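# Move finished pocketed block from vise to outfeed tray

## Task

Remove the finished part, the block with a pocket in its top face, from the vise and set it down flat in the black outfeed tray next to the part already lying there, pocket facing up; it must stay in place by itself once the gripper lets go, not be propped up by the robot.

## Robot and tools

Robot: a single 7-joint Kinova Gen3 arm carrying a Robotiq 2F-85 two-finger parallel gripper. With only one arm, every command is one row of numbers.

Frames: the state line reports end_effector_position in metres and end_effector_quat_wxyz, in the scene frame. That frame's origin is on the tabletop under the arm base, with +z up and +y to the left when facing along +x. The base may be slightly tilted, and the printed hand position gets less accurate at long reach. end_effector_position is the pinch point, the spot between the pads when they are shut. Closed fingertips stick out about 19 mm past it, open ones about 6 mm. Closing also pushes the tips roughly 13 mm farther out, so leave that gap above any surface. In the gripper's own axes, +z points out along the fingers and y is the direction the pads close along.

The row: 9 numbers, each in [-1, 1], ordered dx, dy, dz, rx, ry, rz, position, force_limit, speed.
- dx..rz are an offset, not a pose. They are expressed in the gripper's own axes and measured from the gripper's measured pose when the action starts. A value of 1.0 equals 0.6 m or 180 degrees. rx, ry, rz form one rotation vector. Within an action every row refers to that same start pose; rows do not add up.
- position: +1 fully open (85 mm); about -0.8 is where the pads touch; -1 keeps closing until blocked.
- force_limit: pad force, about 20 N at -1, 128 N at 0 and 235 N at +1 (for a 40 mm object, slow close). Faster closing adds up to about 12 N.
- speed: finger gap rate, about 20 mm/s at -1, 85 at 0 and 150 at +1.
Each control step clips the commanded pose to 70 mm and 16 degrees from the measured one, so large offsets take several actions. Position is favoured over orientation when both cannot be met.

Tools:
- execute_actions(actions): a list of actions run in order. Each action is a list of up to 15 rows, one row per 1/30 s step. A short list repeats its final row until 15 steps pass. An empty list only returns the state and images. The first action of a call starts from the last pose a result reported.
- move(target, speed, blocking): target is one 9-number row whose offset is counted from the pose in the latest result that showed one. The gripper follows a straight path there. speed is in m/s, 0.002 to 0.5 (default 0.25); turning is capped at twice that in rad/s. The path lasts 0.5 to 10 s. It does not slow for obstacles, and pushing further past a contact presses harder. Finger values are sent at the start. With blocking=false the reply arrives after 0.5 s while the arm keeps going; call wait or stop before sending more motion.
- wait(seconds): 0 to 10; lets the scene run with the last command held, and returns early if a running move ends.
- stop(): brakes a running move, needing some distance; the fingers continue.
- zoom_image(camera, region): camera is cam_high, cam_low or cam_wrist; region is [x0, y0, x1, y1] in image pixels, origin top-left, at most 504 by 504.
- read_manual(section): only returns licence texts.
- finished_scene(scene): ends the current scene by number; it cannot be undone. Call it only when the part is resting in the tray and the gripper is open and clear.

Reading results: the move line gives the ending (done, off_target, moving, held, fault), any limits (paced means the sent pose was clipped; held means a safety check blocked steps), and the distance from target. Hand target is where the controller is currently steering. A pose unreachable line means the clearance check changed or blocked the command. Step readings list positions at some steps; HELD marks a step that was held back. object_status: 0 moving, 1 stopped while opening, 2 stopped while closing (a grip), 3 reached the requested position or pads met. To grasp, send -1, keep it, and look for 2. A new position value resets the status to 0 for a moment. A changed force or speed only applies after the position value changes by at least 0.01. position_measured is in counts: 3 open, about 78 means 60 mm, 130 means 40 mm, 180 means 20 mm, 230 pads together. Joint torques are listed in joint order, with offsets and noise.

Cameras: cam_high, cam_low and cam_wrist, each 672x504, with calibration supplied; actual poses may differ by a few degrees and millimetres.

Cautions: the simulation keeps running while you compose a reply, with the arm holding its last command. Joint contact torque at the load limit (48.6 N m for the first four joints, 30.6 N m for the wrist joints, held weight included) causes a fault that halts the arm for 10 s and drops the rest of the call. Holding loads heats the motors: MOTOR HOT appears from 60 °C, and at 75 °C the arm sags (OVER-TEMPERATURE FAULT). Parts may be briefly tugged while held, or loose items nudged. Do not let anything fall off the table. Avoid dropping the part, slamming, hard impacts or forceful pushing, and lower it gently into the tray before releasing.

Each tool is called after ">>>" as name(argument=value, ...) on one line, values as JSON.

## Session

>>> execute_actions(actions=[])

Scene clock: 0.00 s.
end_effector_position=(+0.3353, +0.4231, +0.1391) position_measured=3 object_status=3 end_effector_quat_wxyz=(+0.024, +0.946, -0.318, +0.064)
Joint positions: [-0.892  1.479 -0.133  1.011  0.625  1.199  2.571]
Joint velocities: [-0.    -0.     0.002  0.    -0.    -0.001  0.   ]
Joint torques (N m, as the joint torque sensors report them, + toward a larger angle): no reading
Hand target: +0.335, +0.423, +0.139; +0.024, +0.946, -0.318, +0.064

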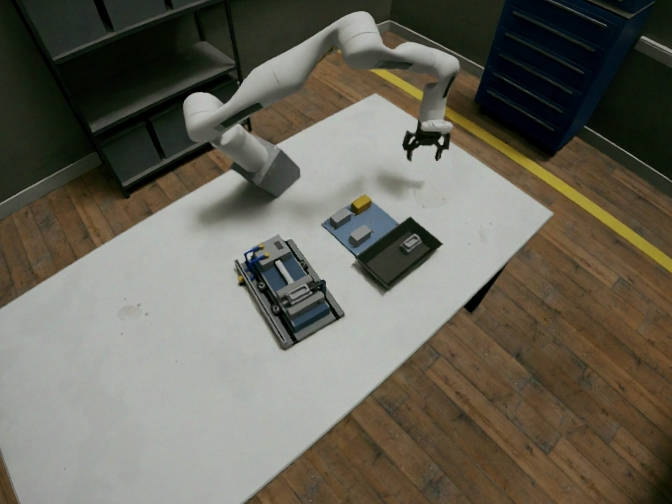

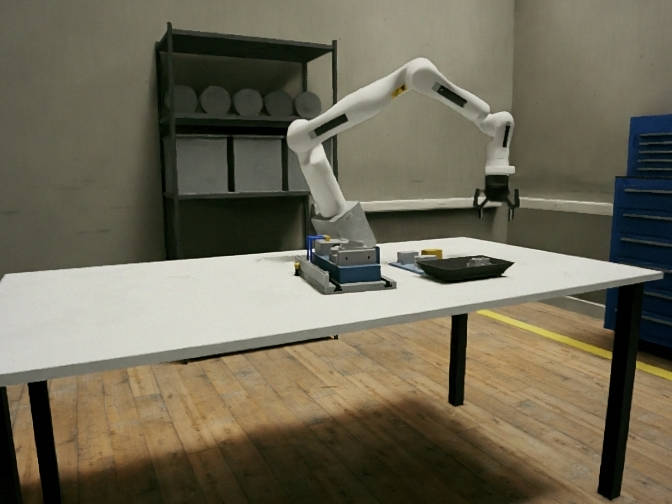

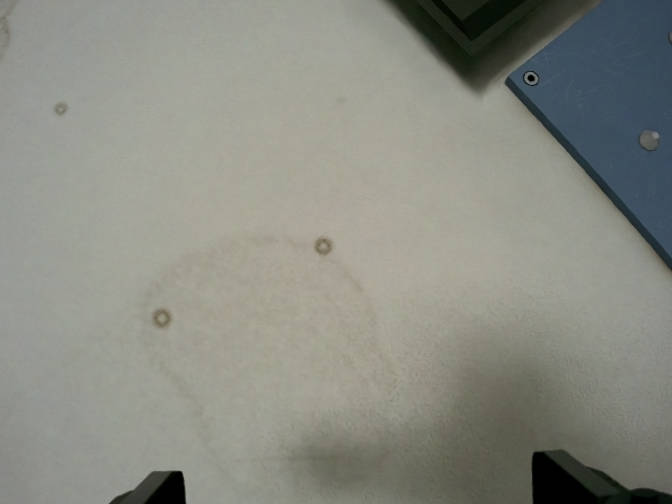

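>>> zoom_image(camera="cam_high", region=[220, 220, 360, 360])

>>> zoom_image(camera="cam_high", region=[310, 180, 450, 300])

>>> zoom_image(camera="cam_low", region=[280, 210, 420, 310])

Region (220, 220, 360, 360) of cam_high's 672x504 image, scaled by 3.600, with more detail than that image has.

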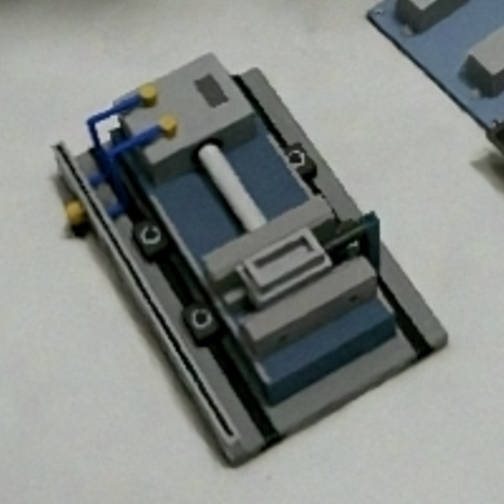

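Region (310, 180, 450, 300) of cam_high's 672x504 image, scaled by 3.600, with more detail than that image has; it fills the top 432 rows of this view, and the rest is white.

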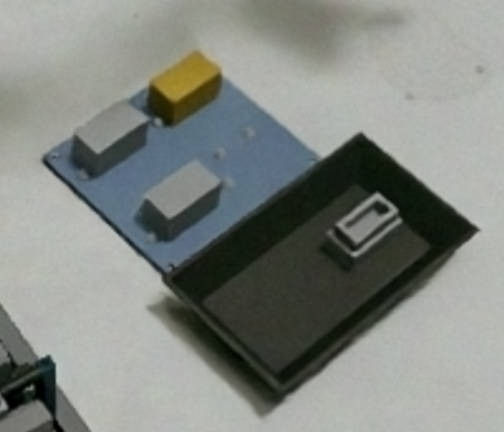

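Region (280, 210, 420, 310) of cam_low's 672x504 image, scaled by 3.600, with more detail than that image has; it fills the top 360 rows of this view, and the rest is white.

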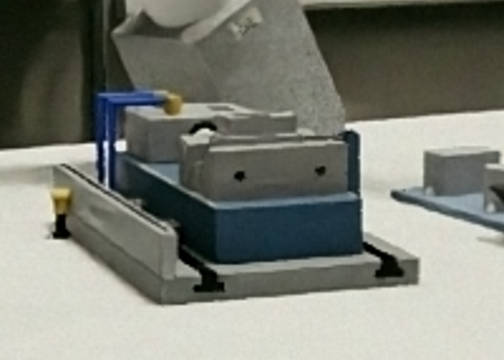

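>>> move(target=[0.788,0.58,-0.1265,-0.0233,-0.0396,0.3598,1,0,0], speed=0.35)

Scene clock: 3.13 s.
end_effector_position=(+0.4902, -0.1298, +0.2778) position_measured=3 object_status=3 end_effector_quat_wxyz=(-0.001, -0.629, +0.778, +0.002)
Joint positions: [-0.243  0.454  0.198  1.7    0.485  1.059  2.428]
Joint velocities: [ 0.005 -0.003  0.004  0.    -0.002 -0.001  0.002]
Joint torques (N m, as the joint torque sensors report them, + toward a larger angle): [ -9.15 -12.62  -3.38  -6.92  -0.03   0.36  -0.05]
Hand target: +0.490, -0.130, +0.278; -0.001, -0.629, +0.778, +0.002
Off the commanded pose: 0.002 m, 0 deg.
move: done
camera_calibration (this result's frames):
cam_wrist: T_world_to_cam=[[-0.968617, 0.248343, 0.0103356, 0.502995], [0.247297, 0.967054, -0.0604159, 0.0835455], [-0.0249989, -0.0559639, -0.99812, 0.423369], [0, 0, 0, 1]] pos_world=[0.477132, -0.182015, 0.422422]

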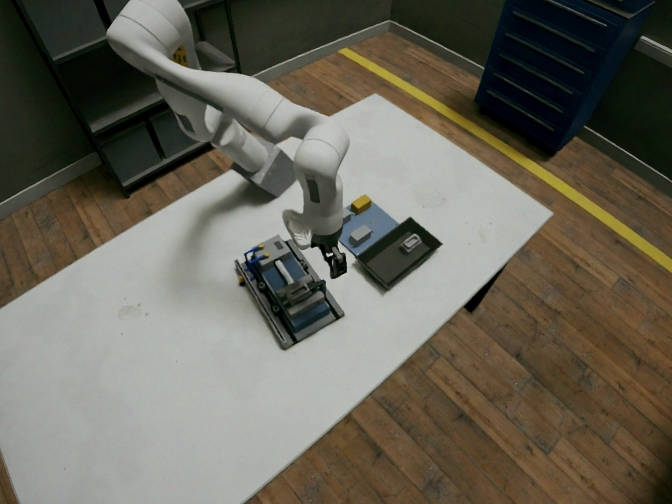

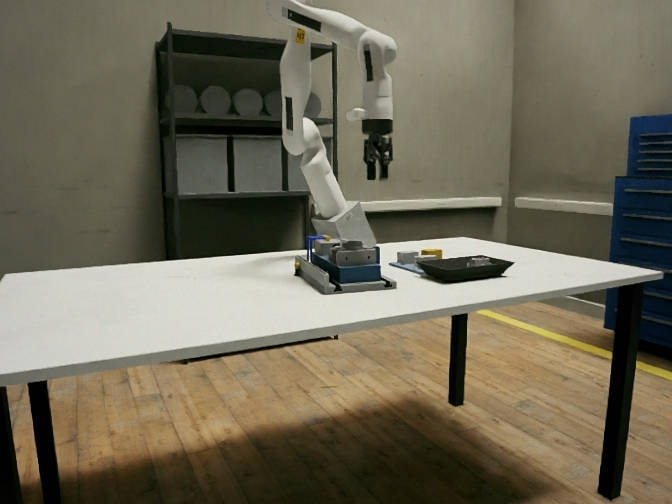

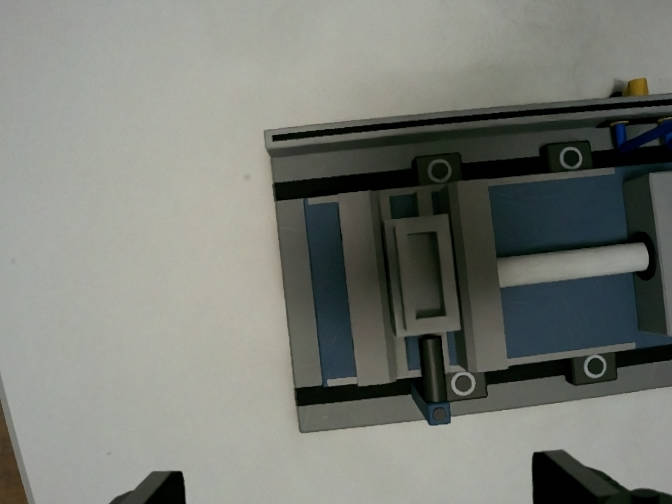

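>>> zoom_image(camera="cam_wrist", region=[320, 170, 540, 430])

>>> zoom_image(camera="cam_low", region=[290, 110, 430, 300])

Region (320, 170, 540, 430) of cam_wrist's 672x504 image, scaled by 1.938; it fills the left 426 columns of this view, and the rest is white.

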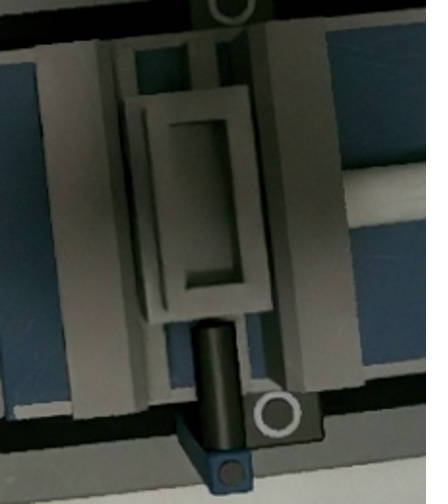

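Region (290, 110, 430, 300) of cam_low's 672x504 image, scaled by 2.653, with more detail than that image has; it fills the left 371 columns of this view, and the rest is white.

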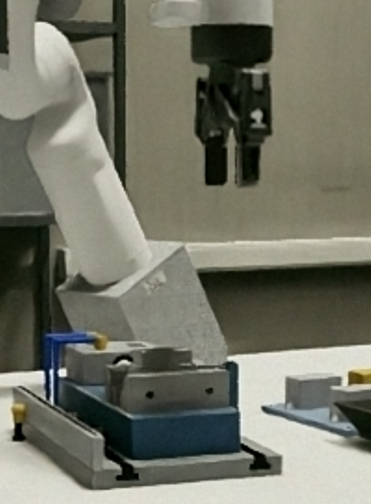

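>>> move(target=[0.098,0.084,0.147,0,0,-0.0133,0.18,0,0])

Scene clock: 4.77 s.
end_effector_position=(+0.4288, -0.1765, +0.1896) position_measured=107 object_status=3 end_effector_quat_wxyz=(-0.001, -0.645, +0.764, +0.002)
Joint positions: [-0.122  0.439  0.258  1.998  0.607  0.731  2.436]
Joint velocities: [ 0.002 -0.001  0.002 -0.    -0.    -0.002  0.001]
Joint torques (N m, as the joint torque sensors report them, + toward a larger angle): [ -7.18 -12.01  -2.72  -5.3    0.13   0.42  -0.37]
Hand target: +0.429, -0.177, +0.190; -0.001, -0.645, +0.764, +0.002
Off the commanded pose: 0.000 m, 0 deg.
move: done
camera_calibration (this result's frames):
cam_wrist: T_world_to_cam=[[-0.97817, 0.207565, 0.00998351, 0.453007], [0.206607, 0.97656, -0.0603731, 0.157695], [-0.0222808, -0.0569925, -0.998126, 0.329852], [0, 0, 0, 1]] pos_world=[0.417887, -0.229228, 0.334232]

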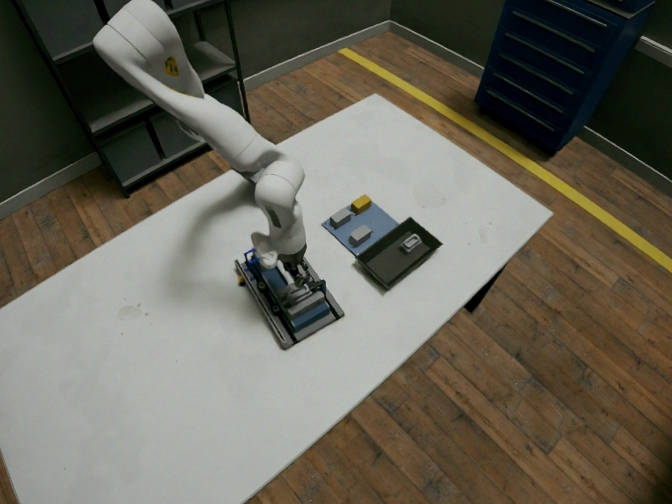

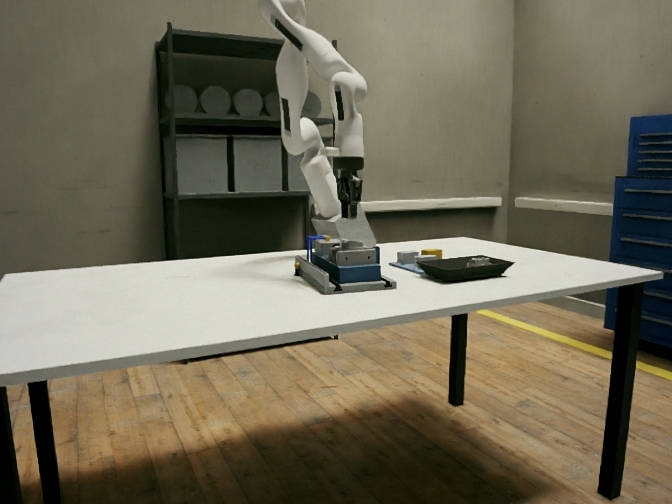

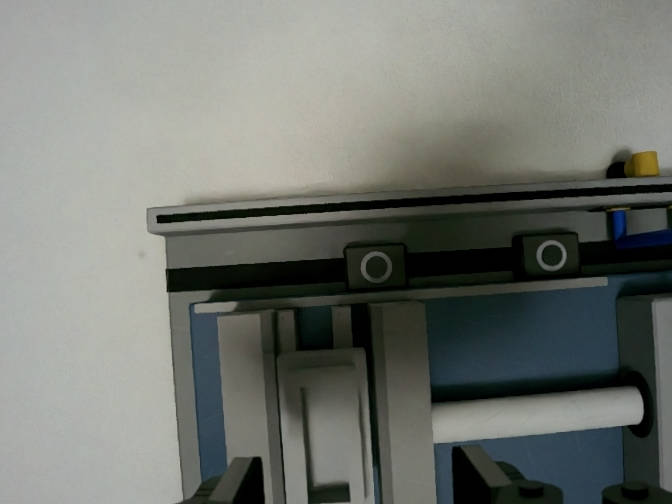

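>>> move(target=[0.002,-0.0167,0.07,0,0,0,0.18,0,0], speed=0.15)

>>> zoom_image(camera="cam_low", region=[310, 180, 400, 280])

Scene clock: 5.77 s.
end_effector_position=(+0.4388, -0.1792, +0.1480) position_measured=107 object_status=3 end_effector_quat_wxyz=(-0.000, -0.645, +0.764, +0.002)
Joint positions: [-0.071  0.535  0.277  1.991  0.638  0.621  2.428]
Joint velocities: [ 0.004  0.007 -0.001  0.    -0.001 -0.001  0.   ]
Joint torques (N m, as the joint torque sensors report them, + toward a larger angle): [ -8.39 -13.13  -2.83  -4.21   0.1    0.13  -0.4 ]
Hand target: +0.439, -0.179, +0.148; -0.001, -0.645, +0.764, +0.002
Off the commanded pose: 0.001 m, 0 deg.
move: done
camera_calibration (this result's frames):
cam_wrist: T_world_to_cam=[[-0.978154, 0.207677, 0.00921372, 0.463808], [0.206767, 0.976539, -0.0601513, 0.155655], [-0.0214896, -0.0569322, -0.998147, 0.288062], [0, 0, 0, 1]] pos_world=[0.427682, -0.231925, 0.292618]

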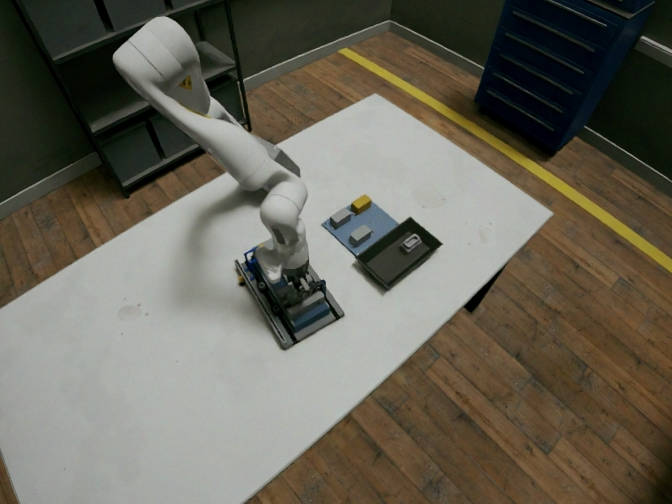

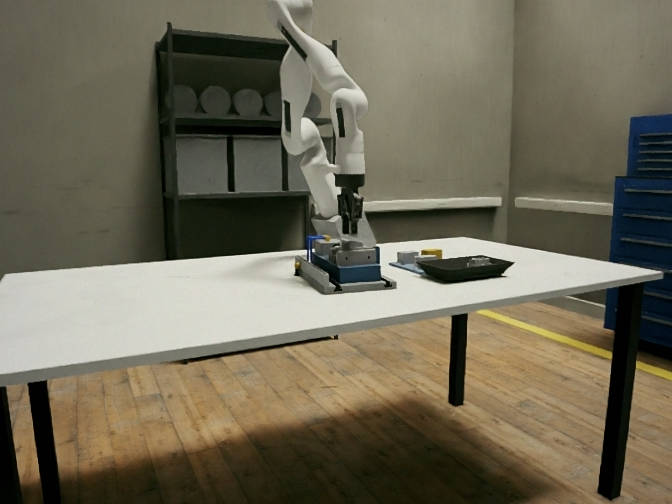

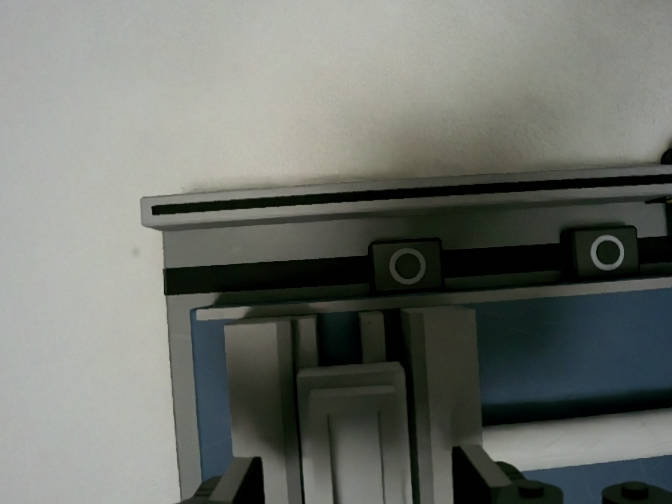

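Region (310, 180, 400, 280) of cam_low's 672x504 image, scaled by 5.040, with more detail than that image has; it fills the left 454 columns of this view, and the rest is white.

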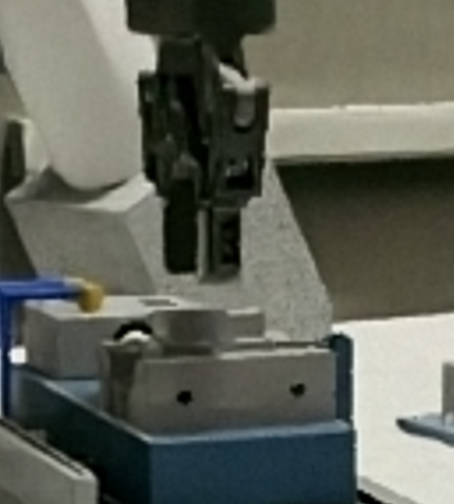

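>>> move(target=[0,0,0.04,0,0,0,0.18,0,0], speed=0.06)

>>> zoom_image(camera="cam_low", region=[320, 210, 390, 270])

>>> zoom_image(camera="cam_high", region=[260, 250, 340, 330])

Scene clock: 6.73 s.
end_effector_position=(+0.4389, -0.1792, +0.1242) position_measured=107 object_status=3 end_effector_quat_wxyz=(-0.000, -0.645, +0.764, +0.001)
Joint positions: [-0.052  0.587  0.295  1.999  0.664  0.552  2.407]
Joint velocities: [ 0.001  0.005  0.002 -0.001 -0.    -0.002 -0.   ]
Joint torques (N m, as the joint torque sensors report them, + toward a larger angle): [ -8.31 -13.72  -2.21  -3.59   0.17   0.26  -0.33]
Hand target: +0.439, -0.179, +0.124; -0.000, -0.645, +0.764, +0.001
Off the commanded pose: 0.000 m, 0 deg.
move: done
camera_calibration (this result's frames):
cam_wrist: T_world_to_cam=[[-0.978122, 0.207852, 0.00871393, 0.464276], [0.206973, 0.976503, -0.0600382, 0.154051], [-0.0209882, -0.0569211, -0.998158, 0.264144], [0, 0, 0, 1]] pos_world=[0.427777, -0.231897, 0.268861]

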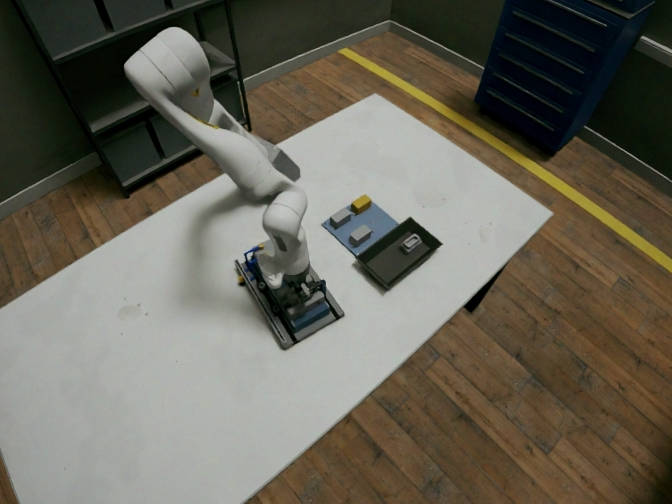

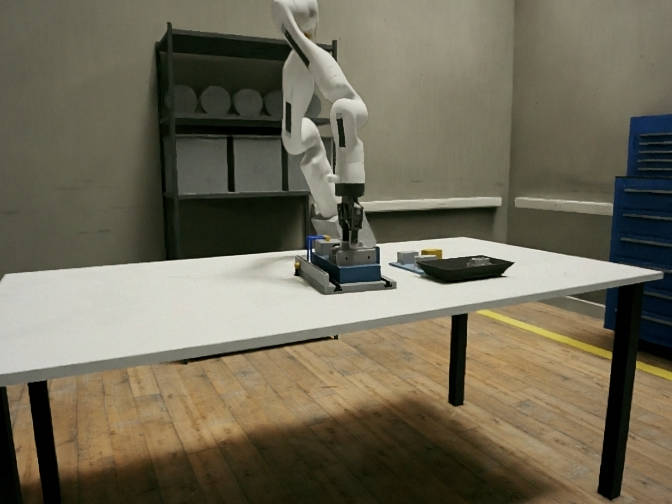

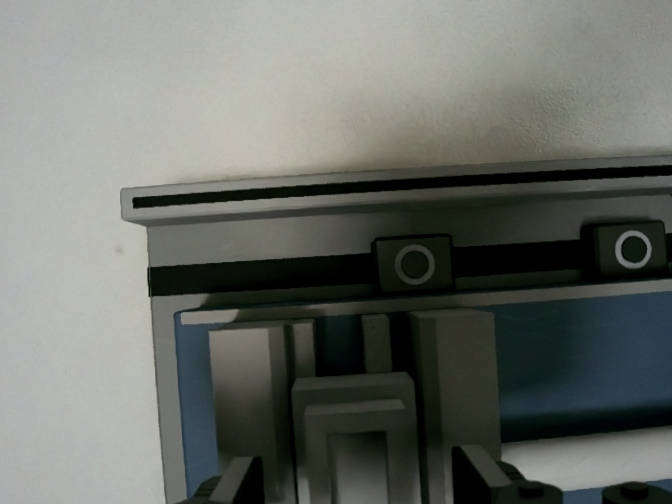

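Region (320, 210, 390, 270) of cam_low's 672x504 image, scaled by 7.200, with more detail than that image has; it fills the top 432 rows of this view, and the rest is white.

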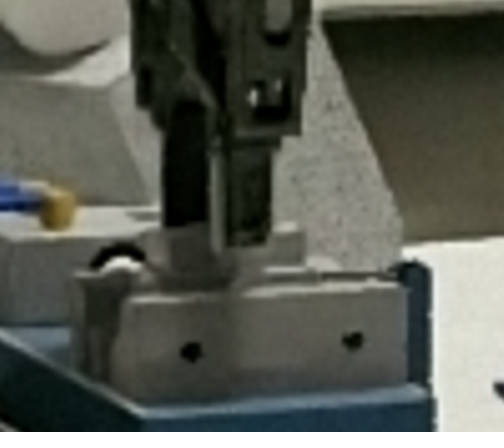

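Region (260, 250, 340, 330) of cam_high's 672x504 image, scaled by 6.300, with more detail than that image has.

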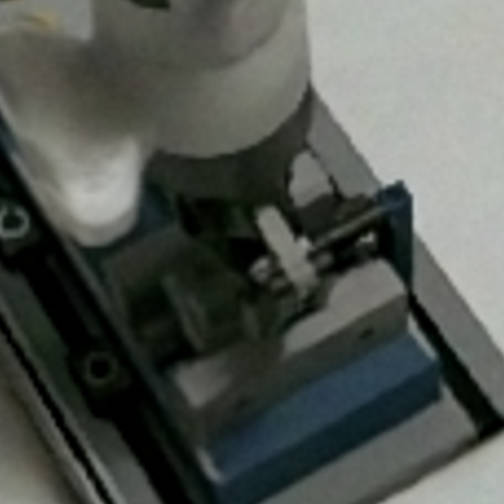

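>>> execute_actions(actions=[[[0,0,0.002,0,0,0,0.18,0,0],[0,0,0.004,0,0,0,0.18,0,0],[0,0,0.006,0,0,0,0.18,0,0],[0,0,0.007,0,0,0,0.18,0,0],[0,0,0.007,0,0,0,0.18,0,0],[0,0,0.007,0,0,0,0.18,0,0],[0,0,0.007,0,0,0,-1,-0.3,-0.5]],[[0,0,0,0,0,0,-1,-0.3,-0.5]]])

>>> zoom_image(camera="cam_low", region=[320, 210, 390, 270])

Scene clock: 8.00 s.
end_effector_position=(+0.4392, -0.1791, +0.1206) position_measured=171 object_status=2 end_effector_quat_wxyz=(+0.000, -0.645, +0.764, +0.001)
Joint positions: [-0.05   0.595  0.298  2.     0.669  0.541  2.403]
Joint velocities: [ 0.001 -0.     0.002  0.001 -0.    -0.001 -0.   ]
Joint torques (N m, as the joint torque sensors report them, + toward a larger angle): [ -8.15 -12.81  -2.17  -3.87   0.24  -0.01  -0.33]
Hand target: +0.439, -0.179, +0.120; +0.000, -0.645, +0.764, +0.001
Off the commanded pose: 0.001 m, 0 deg.
Step readings (end_effector_position; steps 1 to 15: 1st action; 16 to 30: 2nd action):
0: (+0.4388, -0.1792, +0.1241)
1: (+0.4388, -0.1792, +0.1238)
2: (+0.4388, -0.1791, +0.1232)
4: (+0.4388, -0.1791, +0.1214)
8: (+0.4390, -0.1792, +0.1203)
15: (+0.4390, -0.1792, +0.1201)
16: (+0.4390, -0.1792, +0.1201)
17: (+0.4390, -0.1792, +0.1201)
19: (+0.4391, -0.1792, +0.1202)
23: (+0.4392, -0.1791, +0.1206)
30: end_effector_position above
camera_calibration (this result's frames):
cam_wrist: T_world_to_cam=[[-0.978136, 0.207818, 0.00788917, 0.464603], [0.206995, 0.976524, -0.0596111, 0.153607], [-0.0200922, -0.0566748, -0.998191, 0.26018], [0, 0, 0, 1]] pos_world=[0.427876, -0.231808, 0.265201]

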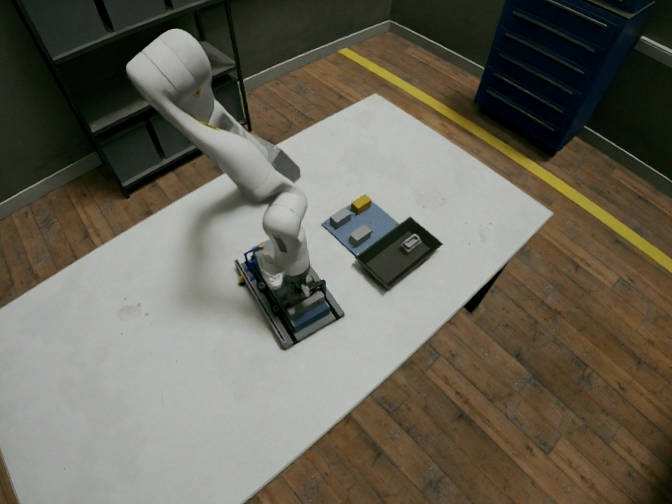

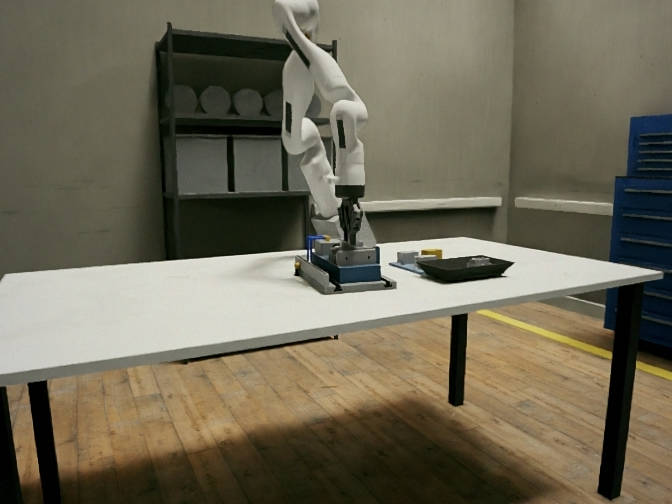

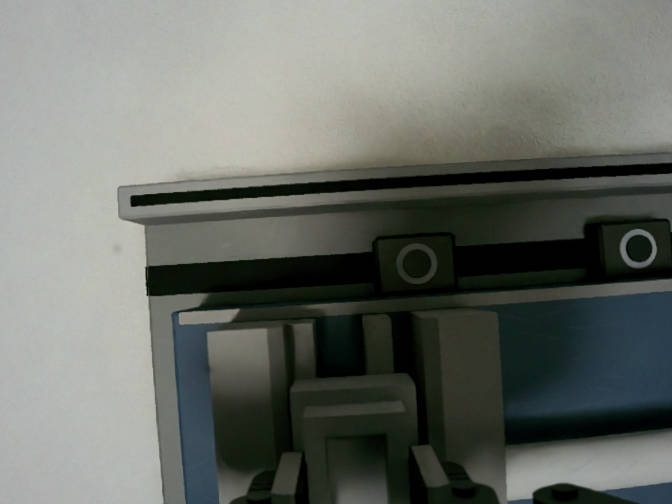

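Region (320, 210, 390, 270) of cam_low's 672x504 image, scaled by 7.200, with more detail than that image has; it fills the top 432 rows of this view, and the rest is white.

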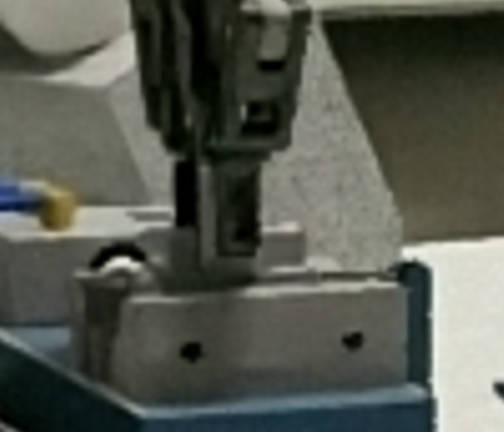

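Gripped, tips on the shelf. Lift.

>>> move(target=[0,0.002,-0.08,0,0,0,-1,-0.3,-0.5], speed=0.08)

>>> zoom_image(camera="cam_low", region=[310, 180, 530, 300])

Scene clock: 8.97 s.
end_effector_position=(+0.4377, -0.1790, +0.1683) position_measured=171 object_status=2 end_effector_quat_wxyz=(+0.000, -0.645, +0.764, +0.001)
Joint positions: [-0.09   0.491  0.266  1.984  0.618  0.678  2.442]
Joint velocities: [-0.001 -0.006 -0.     0.002  0.     0.001 -0.   ]
Joint torques (N m, as the joint torque sensors report them, + toward a larger angle): [ -8.3  -13.47  -2.99  -4.87   0.13   0.26  -0.33]
Hand target: +0.438, -0.179, +0.169; +0.000, -0.645, +0.764, +0.001
Off the commanded pose: 0.000 m, 0 deg.
move: done
camera_calibration (this result's frames):
cam_wrist: T_world_to_cam=[[-0.978167, 0.207643, 0.00853094, 0.462641], [0.206782, 0.976564, -0.0597029, 0.156803], [-0.0207279, -0.0566354, -0.99818, 0.308018], [0, 0, 0, 1]] pos_world=[0.426501, -0.231748, 0.312872]

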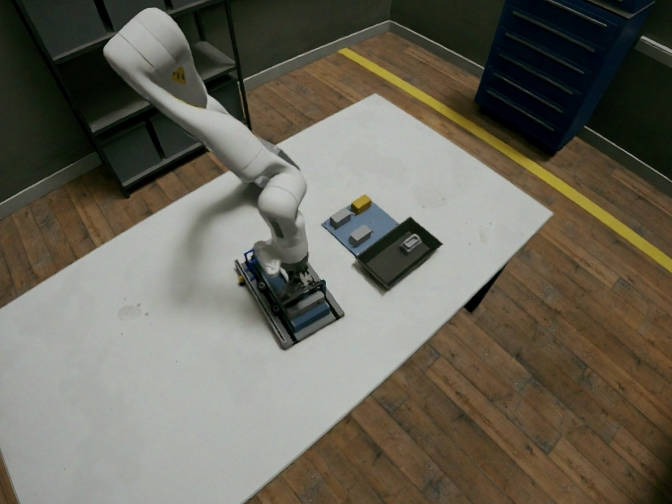

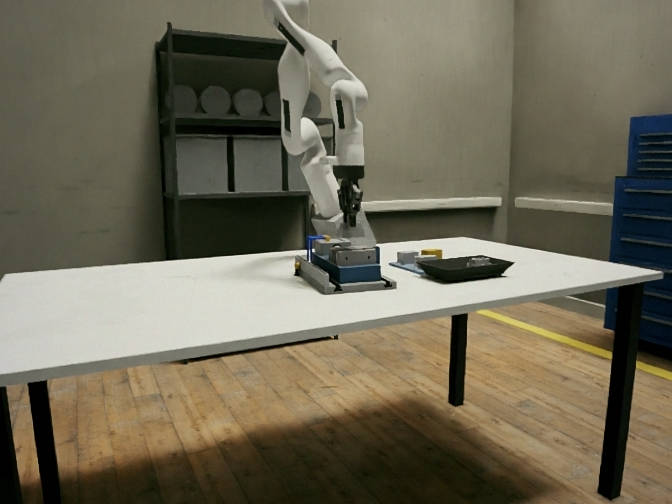

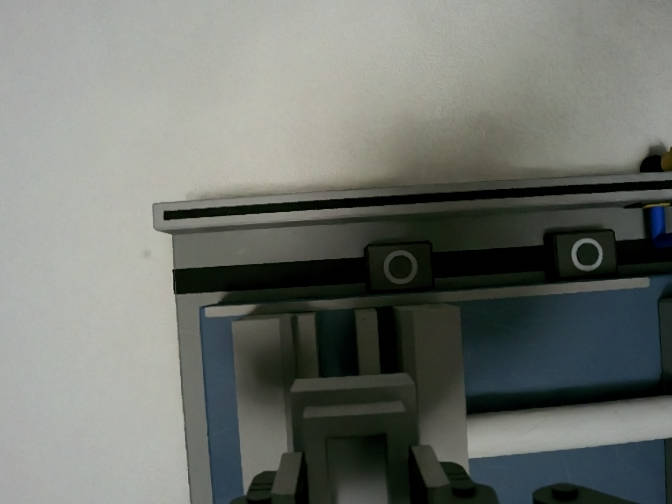

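Region (310, 180, 530, 300) of cam_low's 672x504 image, scaled by 2.291, with more detail than that image has; it fills the top 275 rows of this view, and the rest is white.

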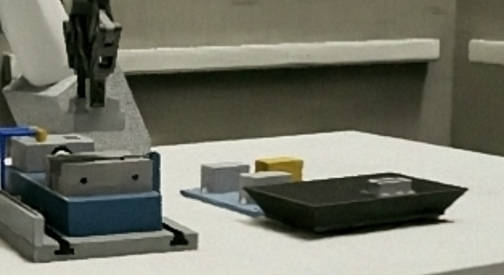

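>>> move(target=[-0.4946,-0.006,0.063,0,0,-0.053,-1,-0.3,-0.5], speed=0.3)

>>> zoom_image(camera="cam_high", region=[320, 170, 460, 300])

>>> zoom_image(camera="cam_low", region=[400, 190, 530, 295])

Scene clock: 11.00 s.
end_effector_position=(+0.4910, +0.1125, +0.1323) position_measured=171 object_status=2 end_effector_quat_wxyz=(-0.001, +0.706, -0.708, -0.001)
Joint positions: [-0.433  0.993  0.122  1.589  0.54   0.802  2.171]
Joint velocities: [ 0.002  0.013 -0.001 -0.004  0.     0.002 -0.   ]
Joint torques (N m, as the joint torque sensors report them, + toward a larger angle): [-11.38 -19.15  -3.4   -6.24   0.15   0.48  -0.31]
Hand target: +0.491, +0.113, +0.132; -0.000, +0.706, -0.708, -0.001
Off the commanded pose: 0.001 m, 0 deg.
move: done
camera_calibration (this result's frames):
cam_wrist: T_world_to_cam=[[-0.999051, 0.0430807, 0.00648438, 0.483656], [0.0426178, 0.997305, -0.0597243, -0.0628114], [-0.00903987, -0.0593913, -0.998194, 0.284333], [0, 0, 0, 1]] pos_world=[0.488444, 0.0586927, 0.276932]

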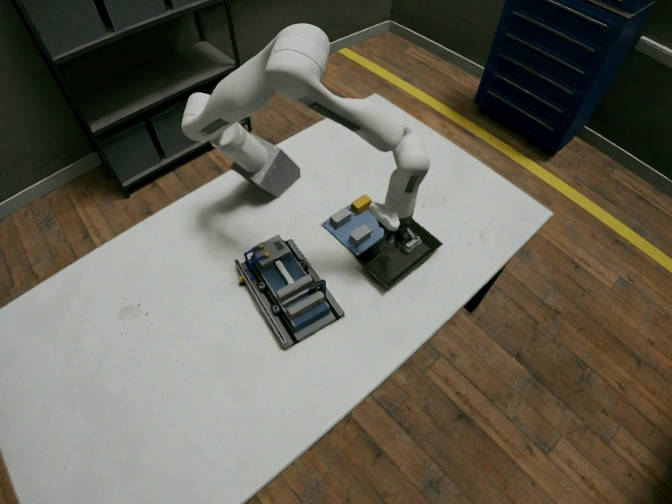

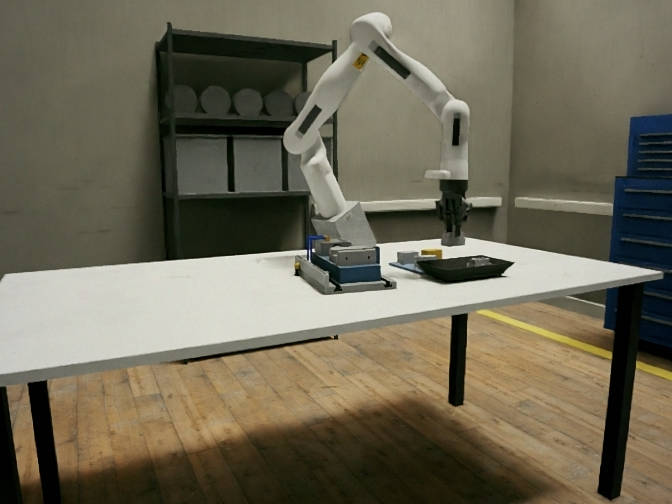

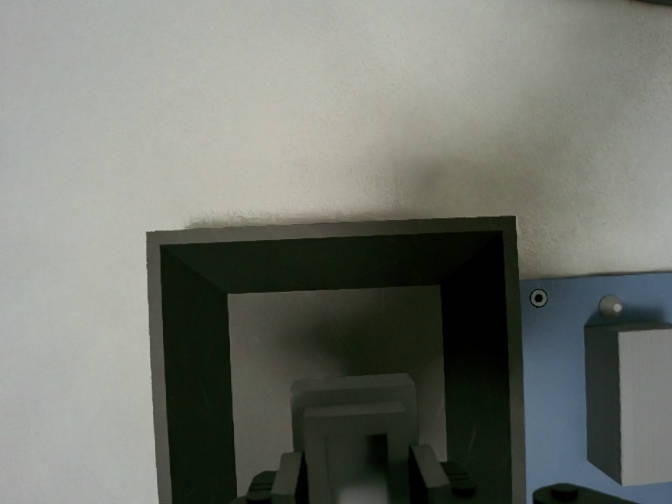

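Region (320, 170, 460, 300) of cam_high's 672x504 image, scaled by 3.600, with more detail than that image has; it fills the top 468 rows of this view, and the rest is white.

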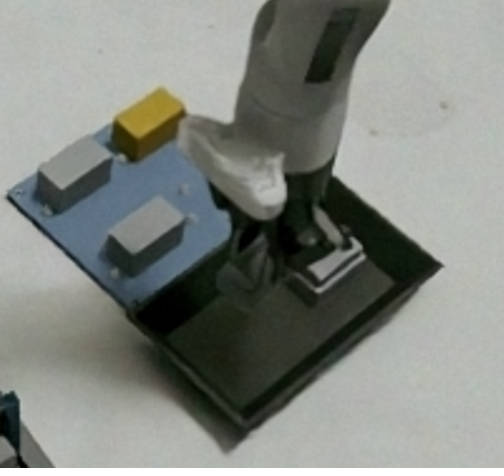

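Region (400, 190, 530, 295) of cam_low's 672x504 image, scaled by 3.877, with more detail than that image has; it fills the top 407 rows of this view, and the rest is white.

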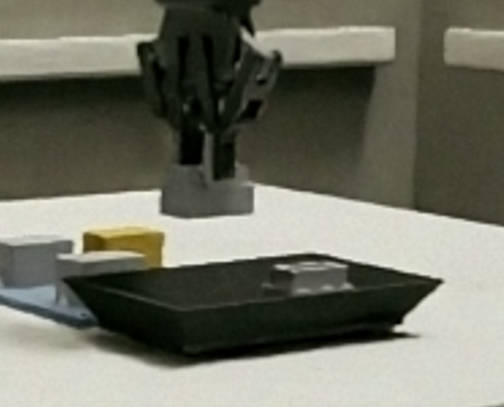

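>>> move(target=[0.005,-0.012,0.115,0,0,0,-1,-0.3,-0.5], speed=0.15)

>>> zoom_image(camera="cam_low", region=[410, 210, 520, 295])

Scene clock: 12.07 s.
end_effector_position=(+0.4987, +0.1099, +0.0637) position_measured=171 object_status=2 end_effector_quat_wxyz=(-0.001, +0.706, -0.708, -0.000)
Joint positions: [-0.379  1.113  0.152  1.57   0.582  0.681  2.157]
Joint velocities: [ 0.002  0.005  0.001 -0.001 -0.     0.    -0.   ]
Joint torques (N m, as the joint torque sensors report them, + toward a larger angle): [-12.18 -20.49  -2.89  -5.11   0.16   0.11  -0.23]
Hand target: +0.499, +0.110, +0.063; -0.001, +0.706, -0.708, -0.001
Off the commanded pose: 0.001 m, 0 deg.
move: done
camera_calibration (this result's frames):
cam_wrist: T_world_to_cam=[[-0.999047, 0.0432409, 0.00595815, 0.491838], [0.0428106, 0.997308, -0.0595317, -0.0647082], [-0.00851631, -0.0592199, -0.998209, 0.215463], [0, 0, 0, 1]] pos_world=[0.495975, 0.0560263, 0.208295]

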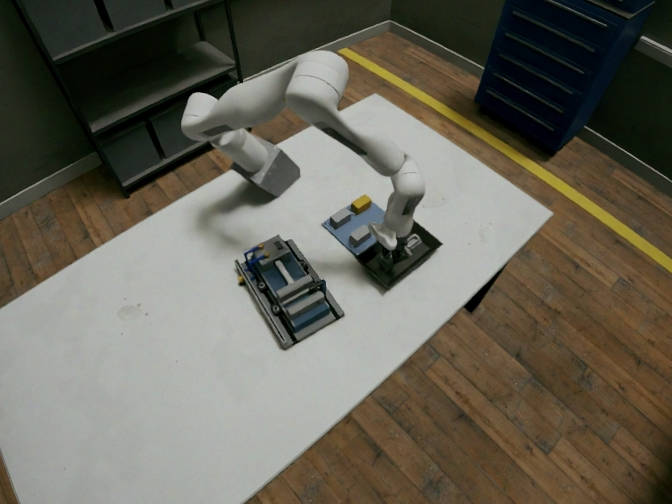

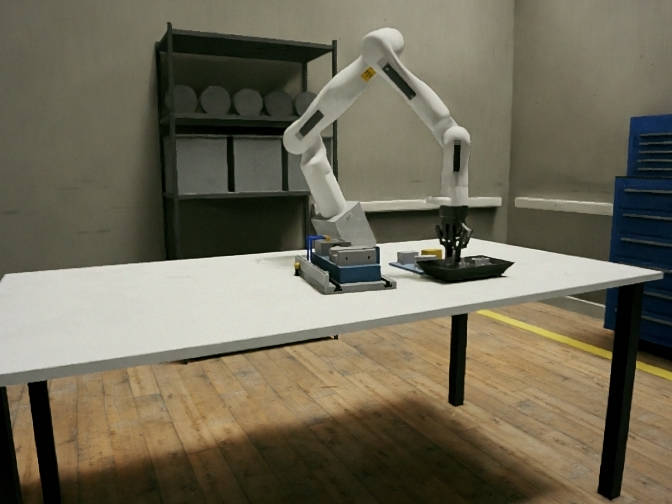

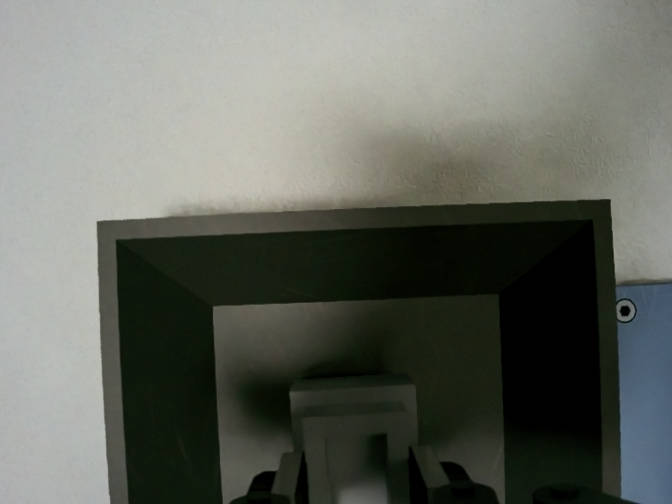

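Region (410, 210, 520, 295) of cam_low's 672x504 image, scaled by 4.582, with more detail than that image has; it fills the top 389 rows of this view, and the rest is white.

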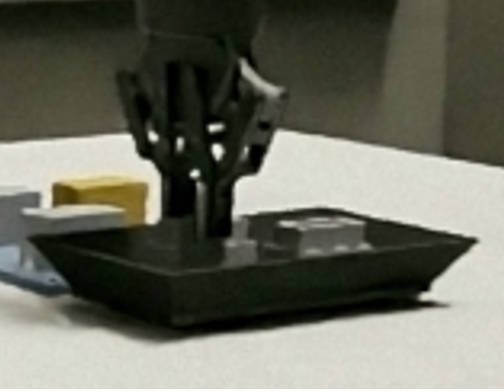

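>>> execute_actions(actions=[[[0,0,0.002,0,0,0,-1,-0.3,-0.5],[0,0,0.004,0,0,0,-1,-0.3,-0.5],[0,0,0.006,0,0,0,-1,-0.3,-0.5],[0,0,0.008,0,0,0,-1,-0.3,-0.5],[0,0,0.010,0,0,0,-1,-0.3,-0.5],[0,0,0.011,0,0,0,-1,-0.3,-0.5],[0,0,0.012,0,0,0,-1,-0.3,-0.5],[0,0,0.013,0,0,0,-1,-0.3,-0.5],[0,0,0.014,0,0,0,-1,-0.3,-0.5],[0,0,0.015,0,0,0,-1,-0.3,-0.5],[0,0,0.016,0,0,0,-1,-0.3,-0.5],[0,0,0.017,0,0,0,-1,-0.3,-0.5],[0,0,0.018,0,0,0,-1,-0.3,-0.5],[0,0,0.019,0,0,0,-1,-0.3,-0.5],[0,0,0.020,0,0,0,-1,-0.3,-0.5]]])

>>> wait(seconds=0.2)

Scene clock: 12.80 s.
end_effector_position=(+0.4988, +0.1100, +0.0531) position_measured=171 object_status=2 end_effector_quat_wxyz=(-0.001, +0.706, -0.708, -0.000)
Joint positions: [-0.373  1.133  0.157  1.567  0.588  0.663  2.153]
Joint velocities: [-0.002  0.004  0.004 -0.01   0.003 -0.005 -0.006]
Joint torques (N m, as the joint torque sensors report them, + toward a larger angle): [-11.04 -17.79  -2.57  -4.31   0.38  -0.38  -0.4 ]
Hand target: +0.499, +0.110, +0.052; -0.001, +0.706, -0.708, -0.000
Off the commanded pose: 0.001 m, 0 deg.
Step readings (end_effector_position):
0: (+0.4985, +0.1099, +0.0634)
1: (+0.4985, +0.1099, +0.0632)
2: (+0.4986, +0.1099, +0.0626)
4: (+0.4986, +0.1100, +0.0608)
8: (+0.4987, +0.1099, +0.0571)
15: end_effector_position above
camera_calibration (this result's frames):
cam_wrist: T_world_to_cam=[[-0.999045, 0.0433228, 0.00565109, 0.492082], [0.0429117, 0.997312, -0.059397, -0.0655203], [-0.00820915, -0.0590978, -0.998218, 0.204738], [0, 0, 0, 1]] pos_world=[0.496105, 0.0561253, 0.197701]

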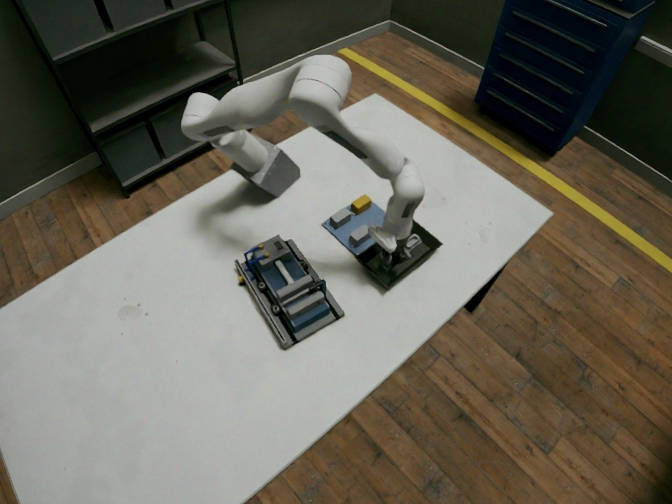

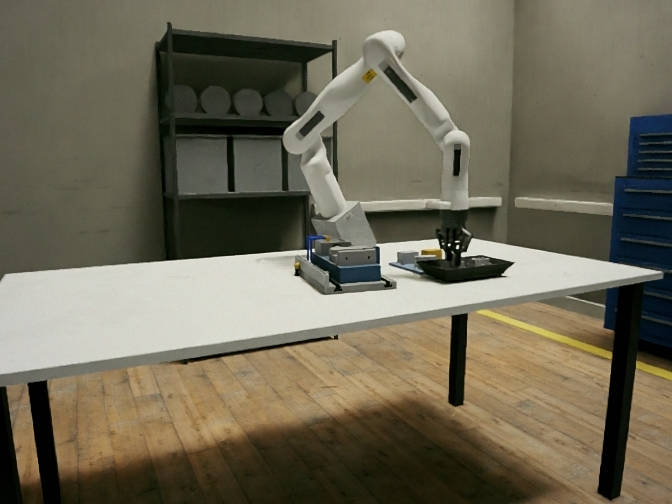

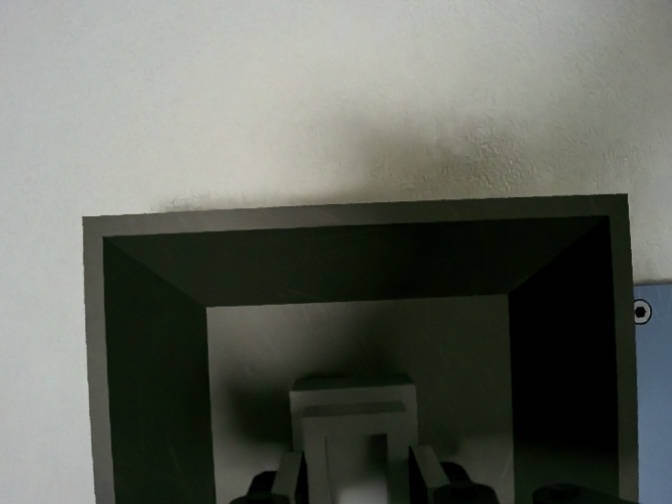

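Scene clock: 13.00 s.
end_effector_position=(+0.4989, +0.1100, +0.0532) position_measured=171 object_status=2 end_effector_quat_wxyz=(-0.001, +0.706, -0.708, -0.000)
Joint positions: [-0.373  1.132  0.158  1.567  0.588  0.662  2.153]
Joint velocities: [-0.001 -0.     0.     0.     0.    -0.001 -0.   ]
Joint torques (N m, as the joint torque sensors report them, + toward a larger angle): [-10.4  -17.82  -2.41  -5.19   0.47  -0.55  -0.25]
Hand target: +0.499, +0.110, +0.052; -0.001, +0.706, -0.708, -0.000
Off the commanded pose: 0.001 m, 0 deg.
wait: 0.20 s; at rest by 0.17 s
camera_calibration (this result's frames):
cam_wrist: T_world_to_cam=[[-0.999045, 0.0433759, 0.00528817, 0.4921], [0.0429868, 0.997314, -0.0593028, -0.0655664], [-0.00784628, -0.0590188, -0.998226, 0.204587], [0, 0, 0, 1]] pos_world=[0.496054, 0.0561195, 0.197733]

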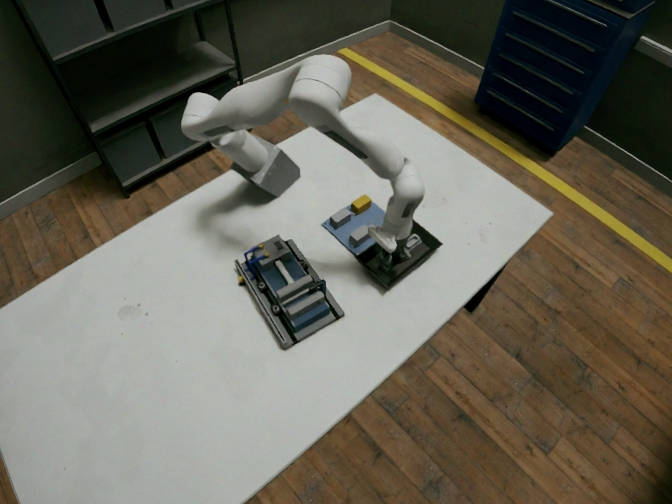

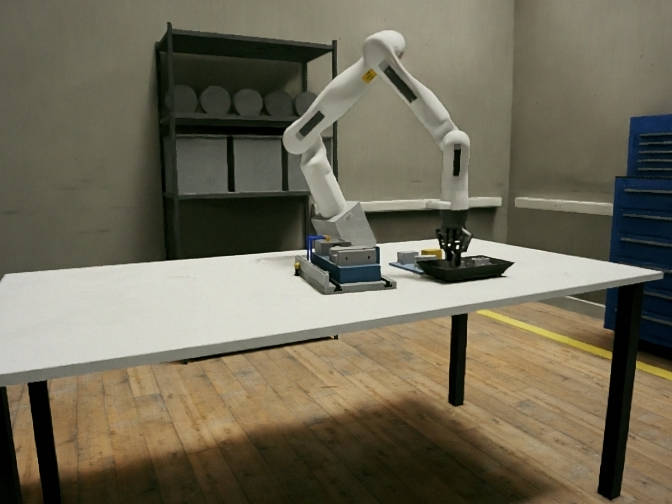

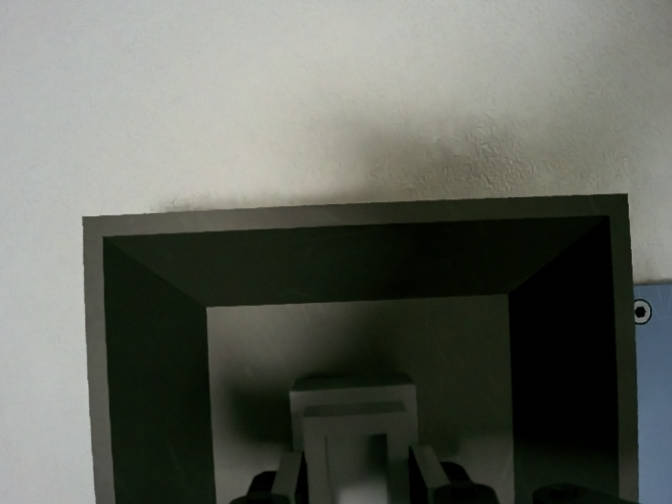

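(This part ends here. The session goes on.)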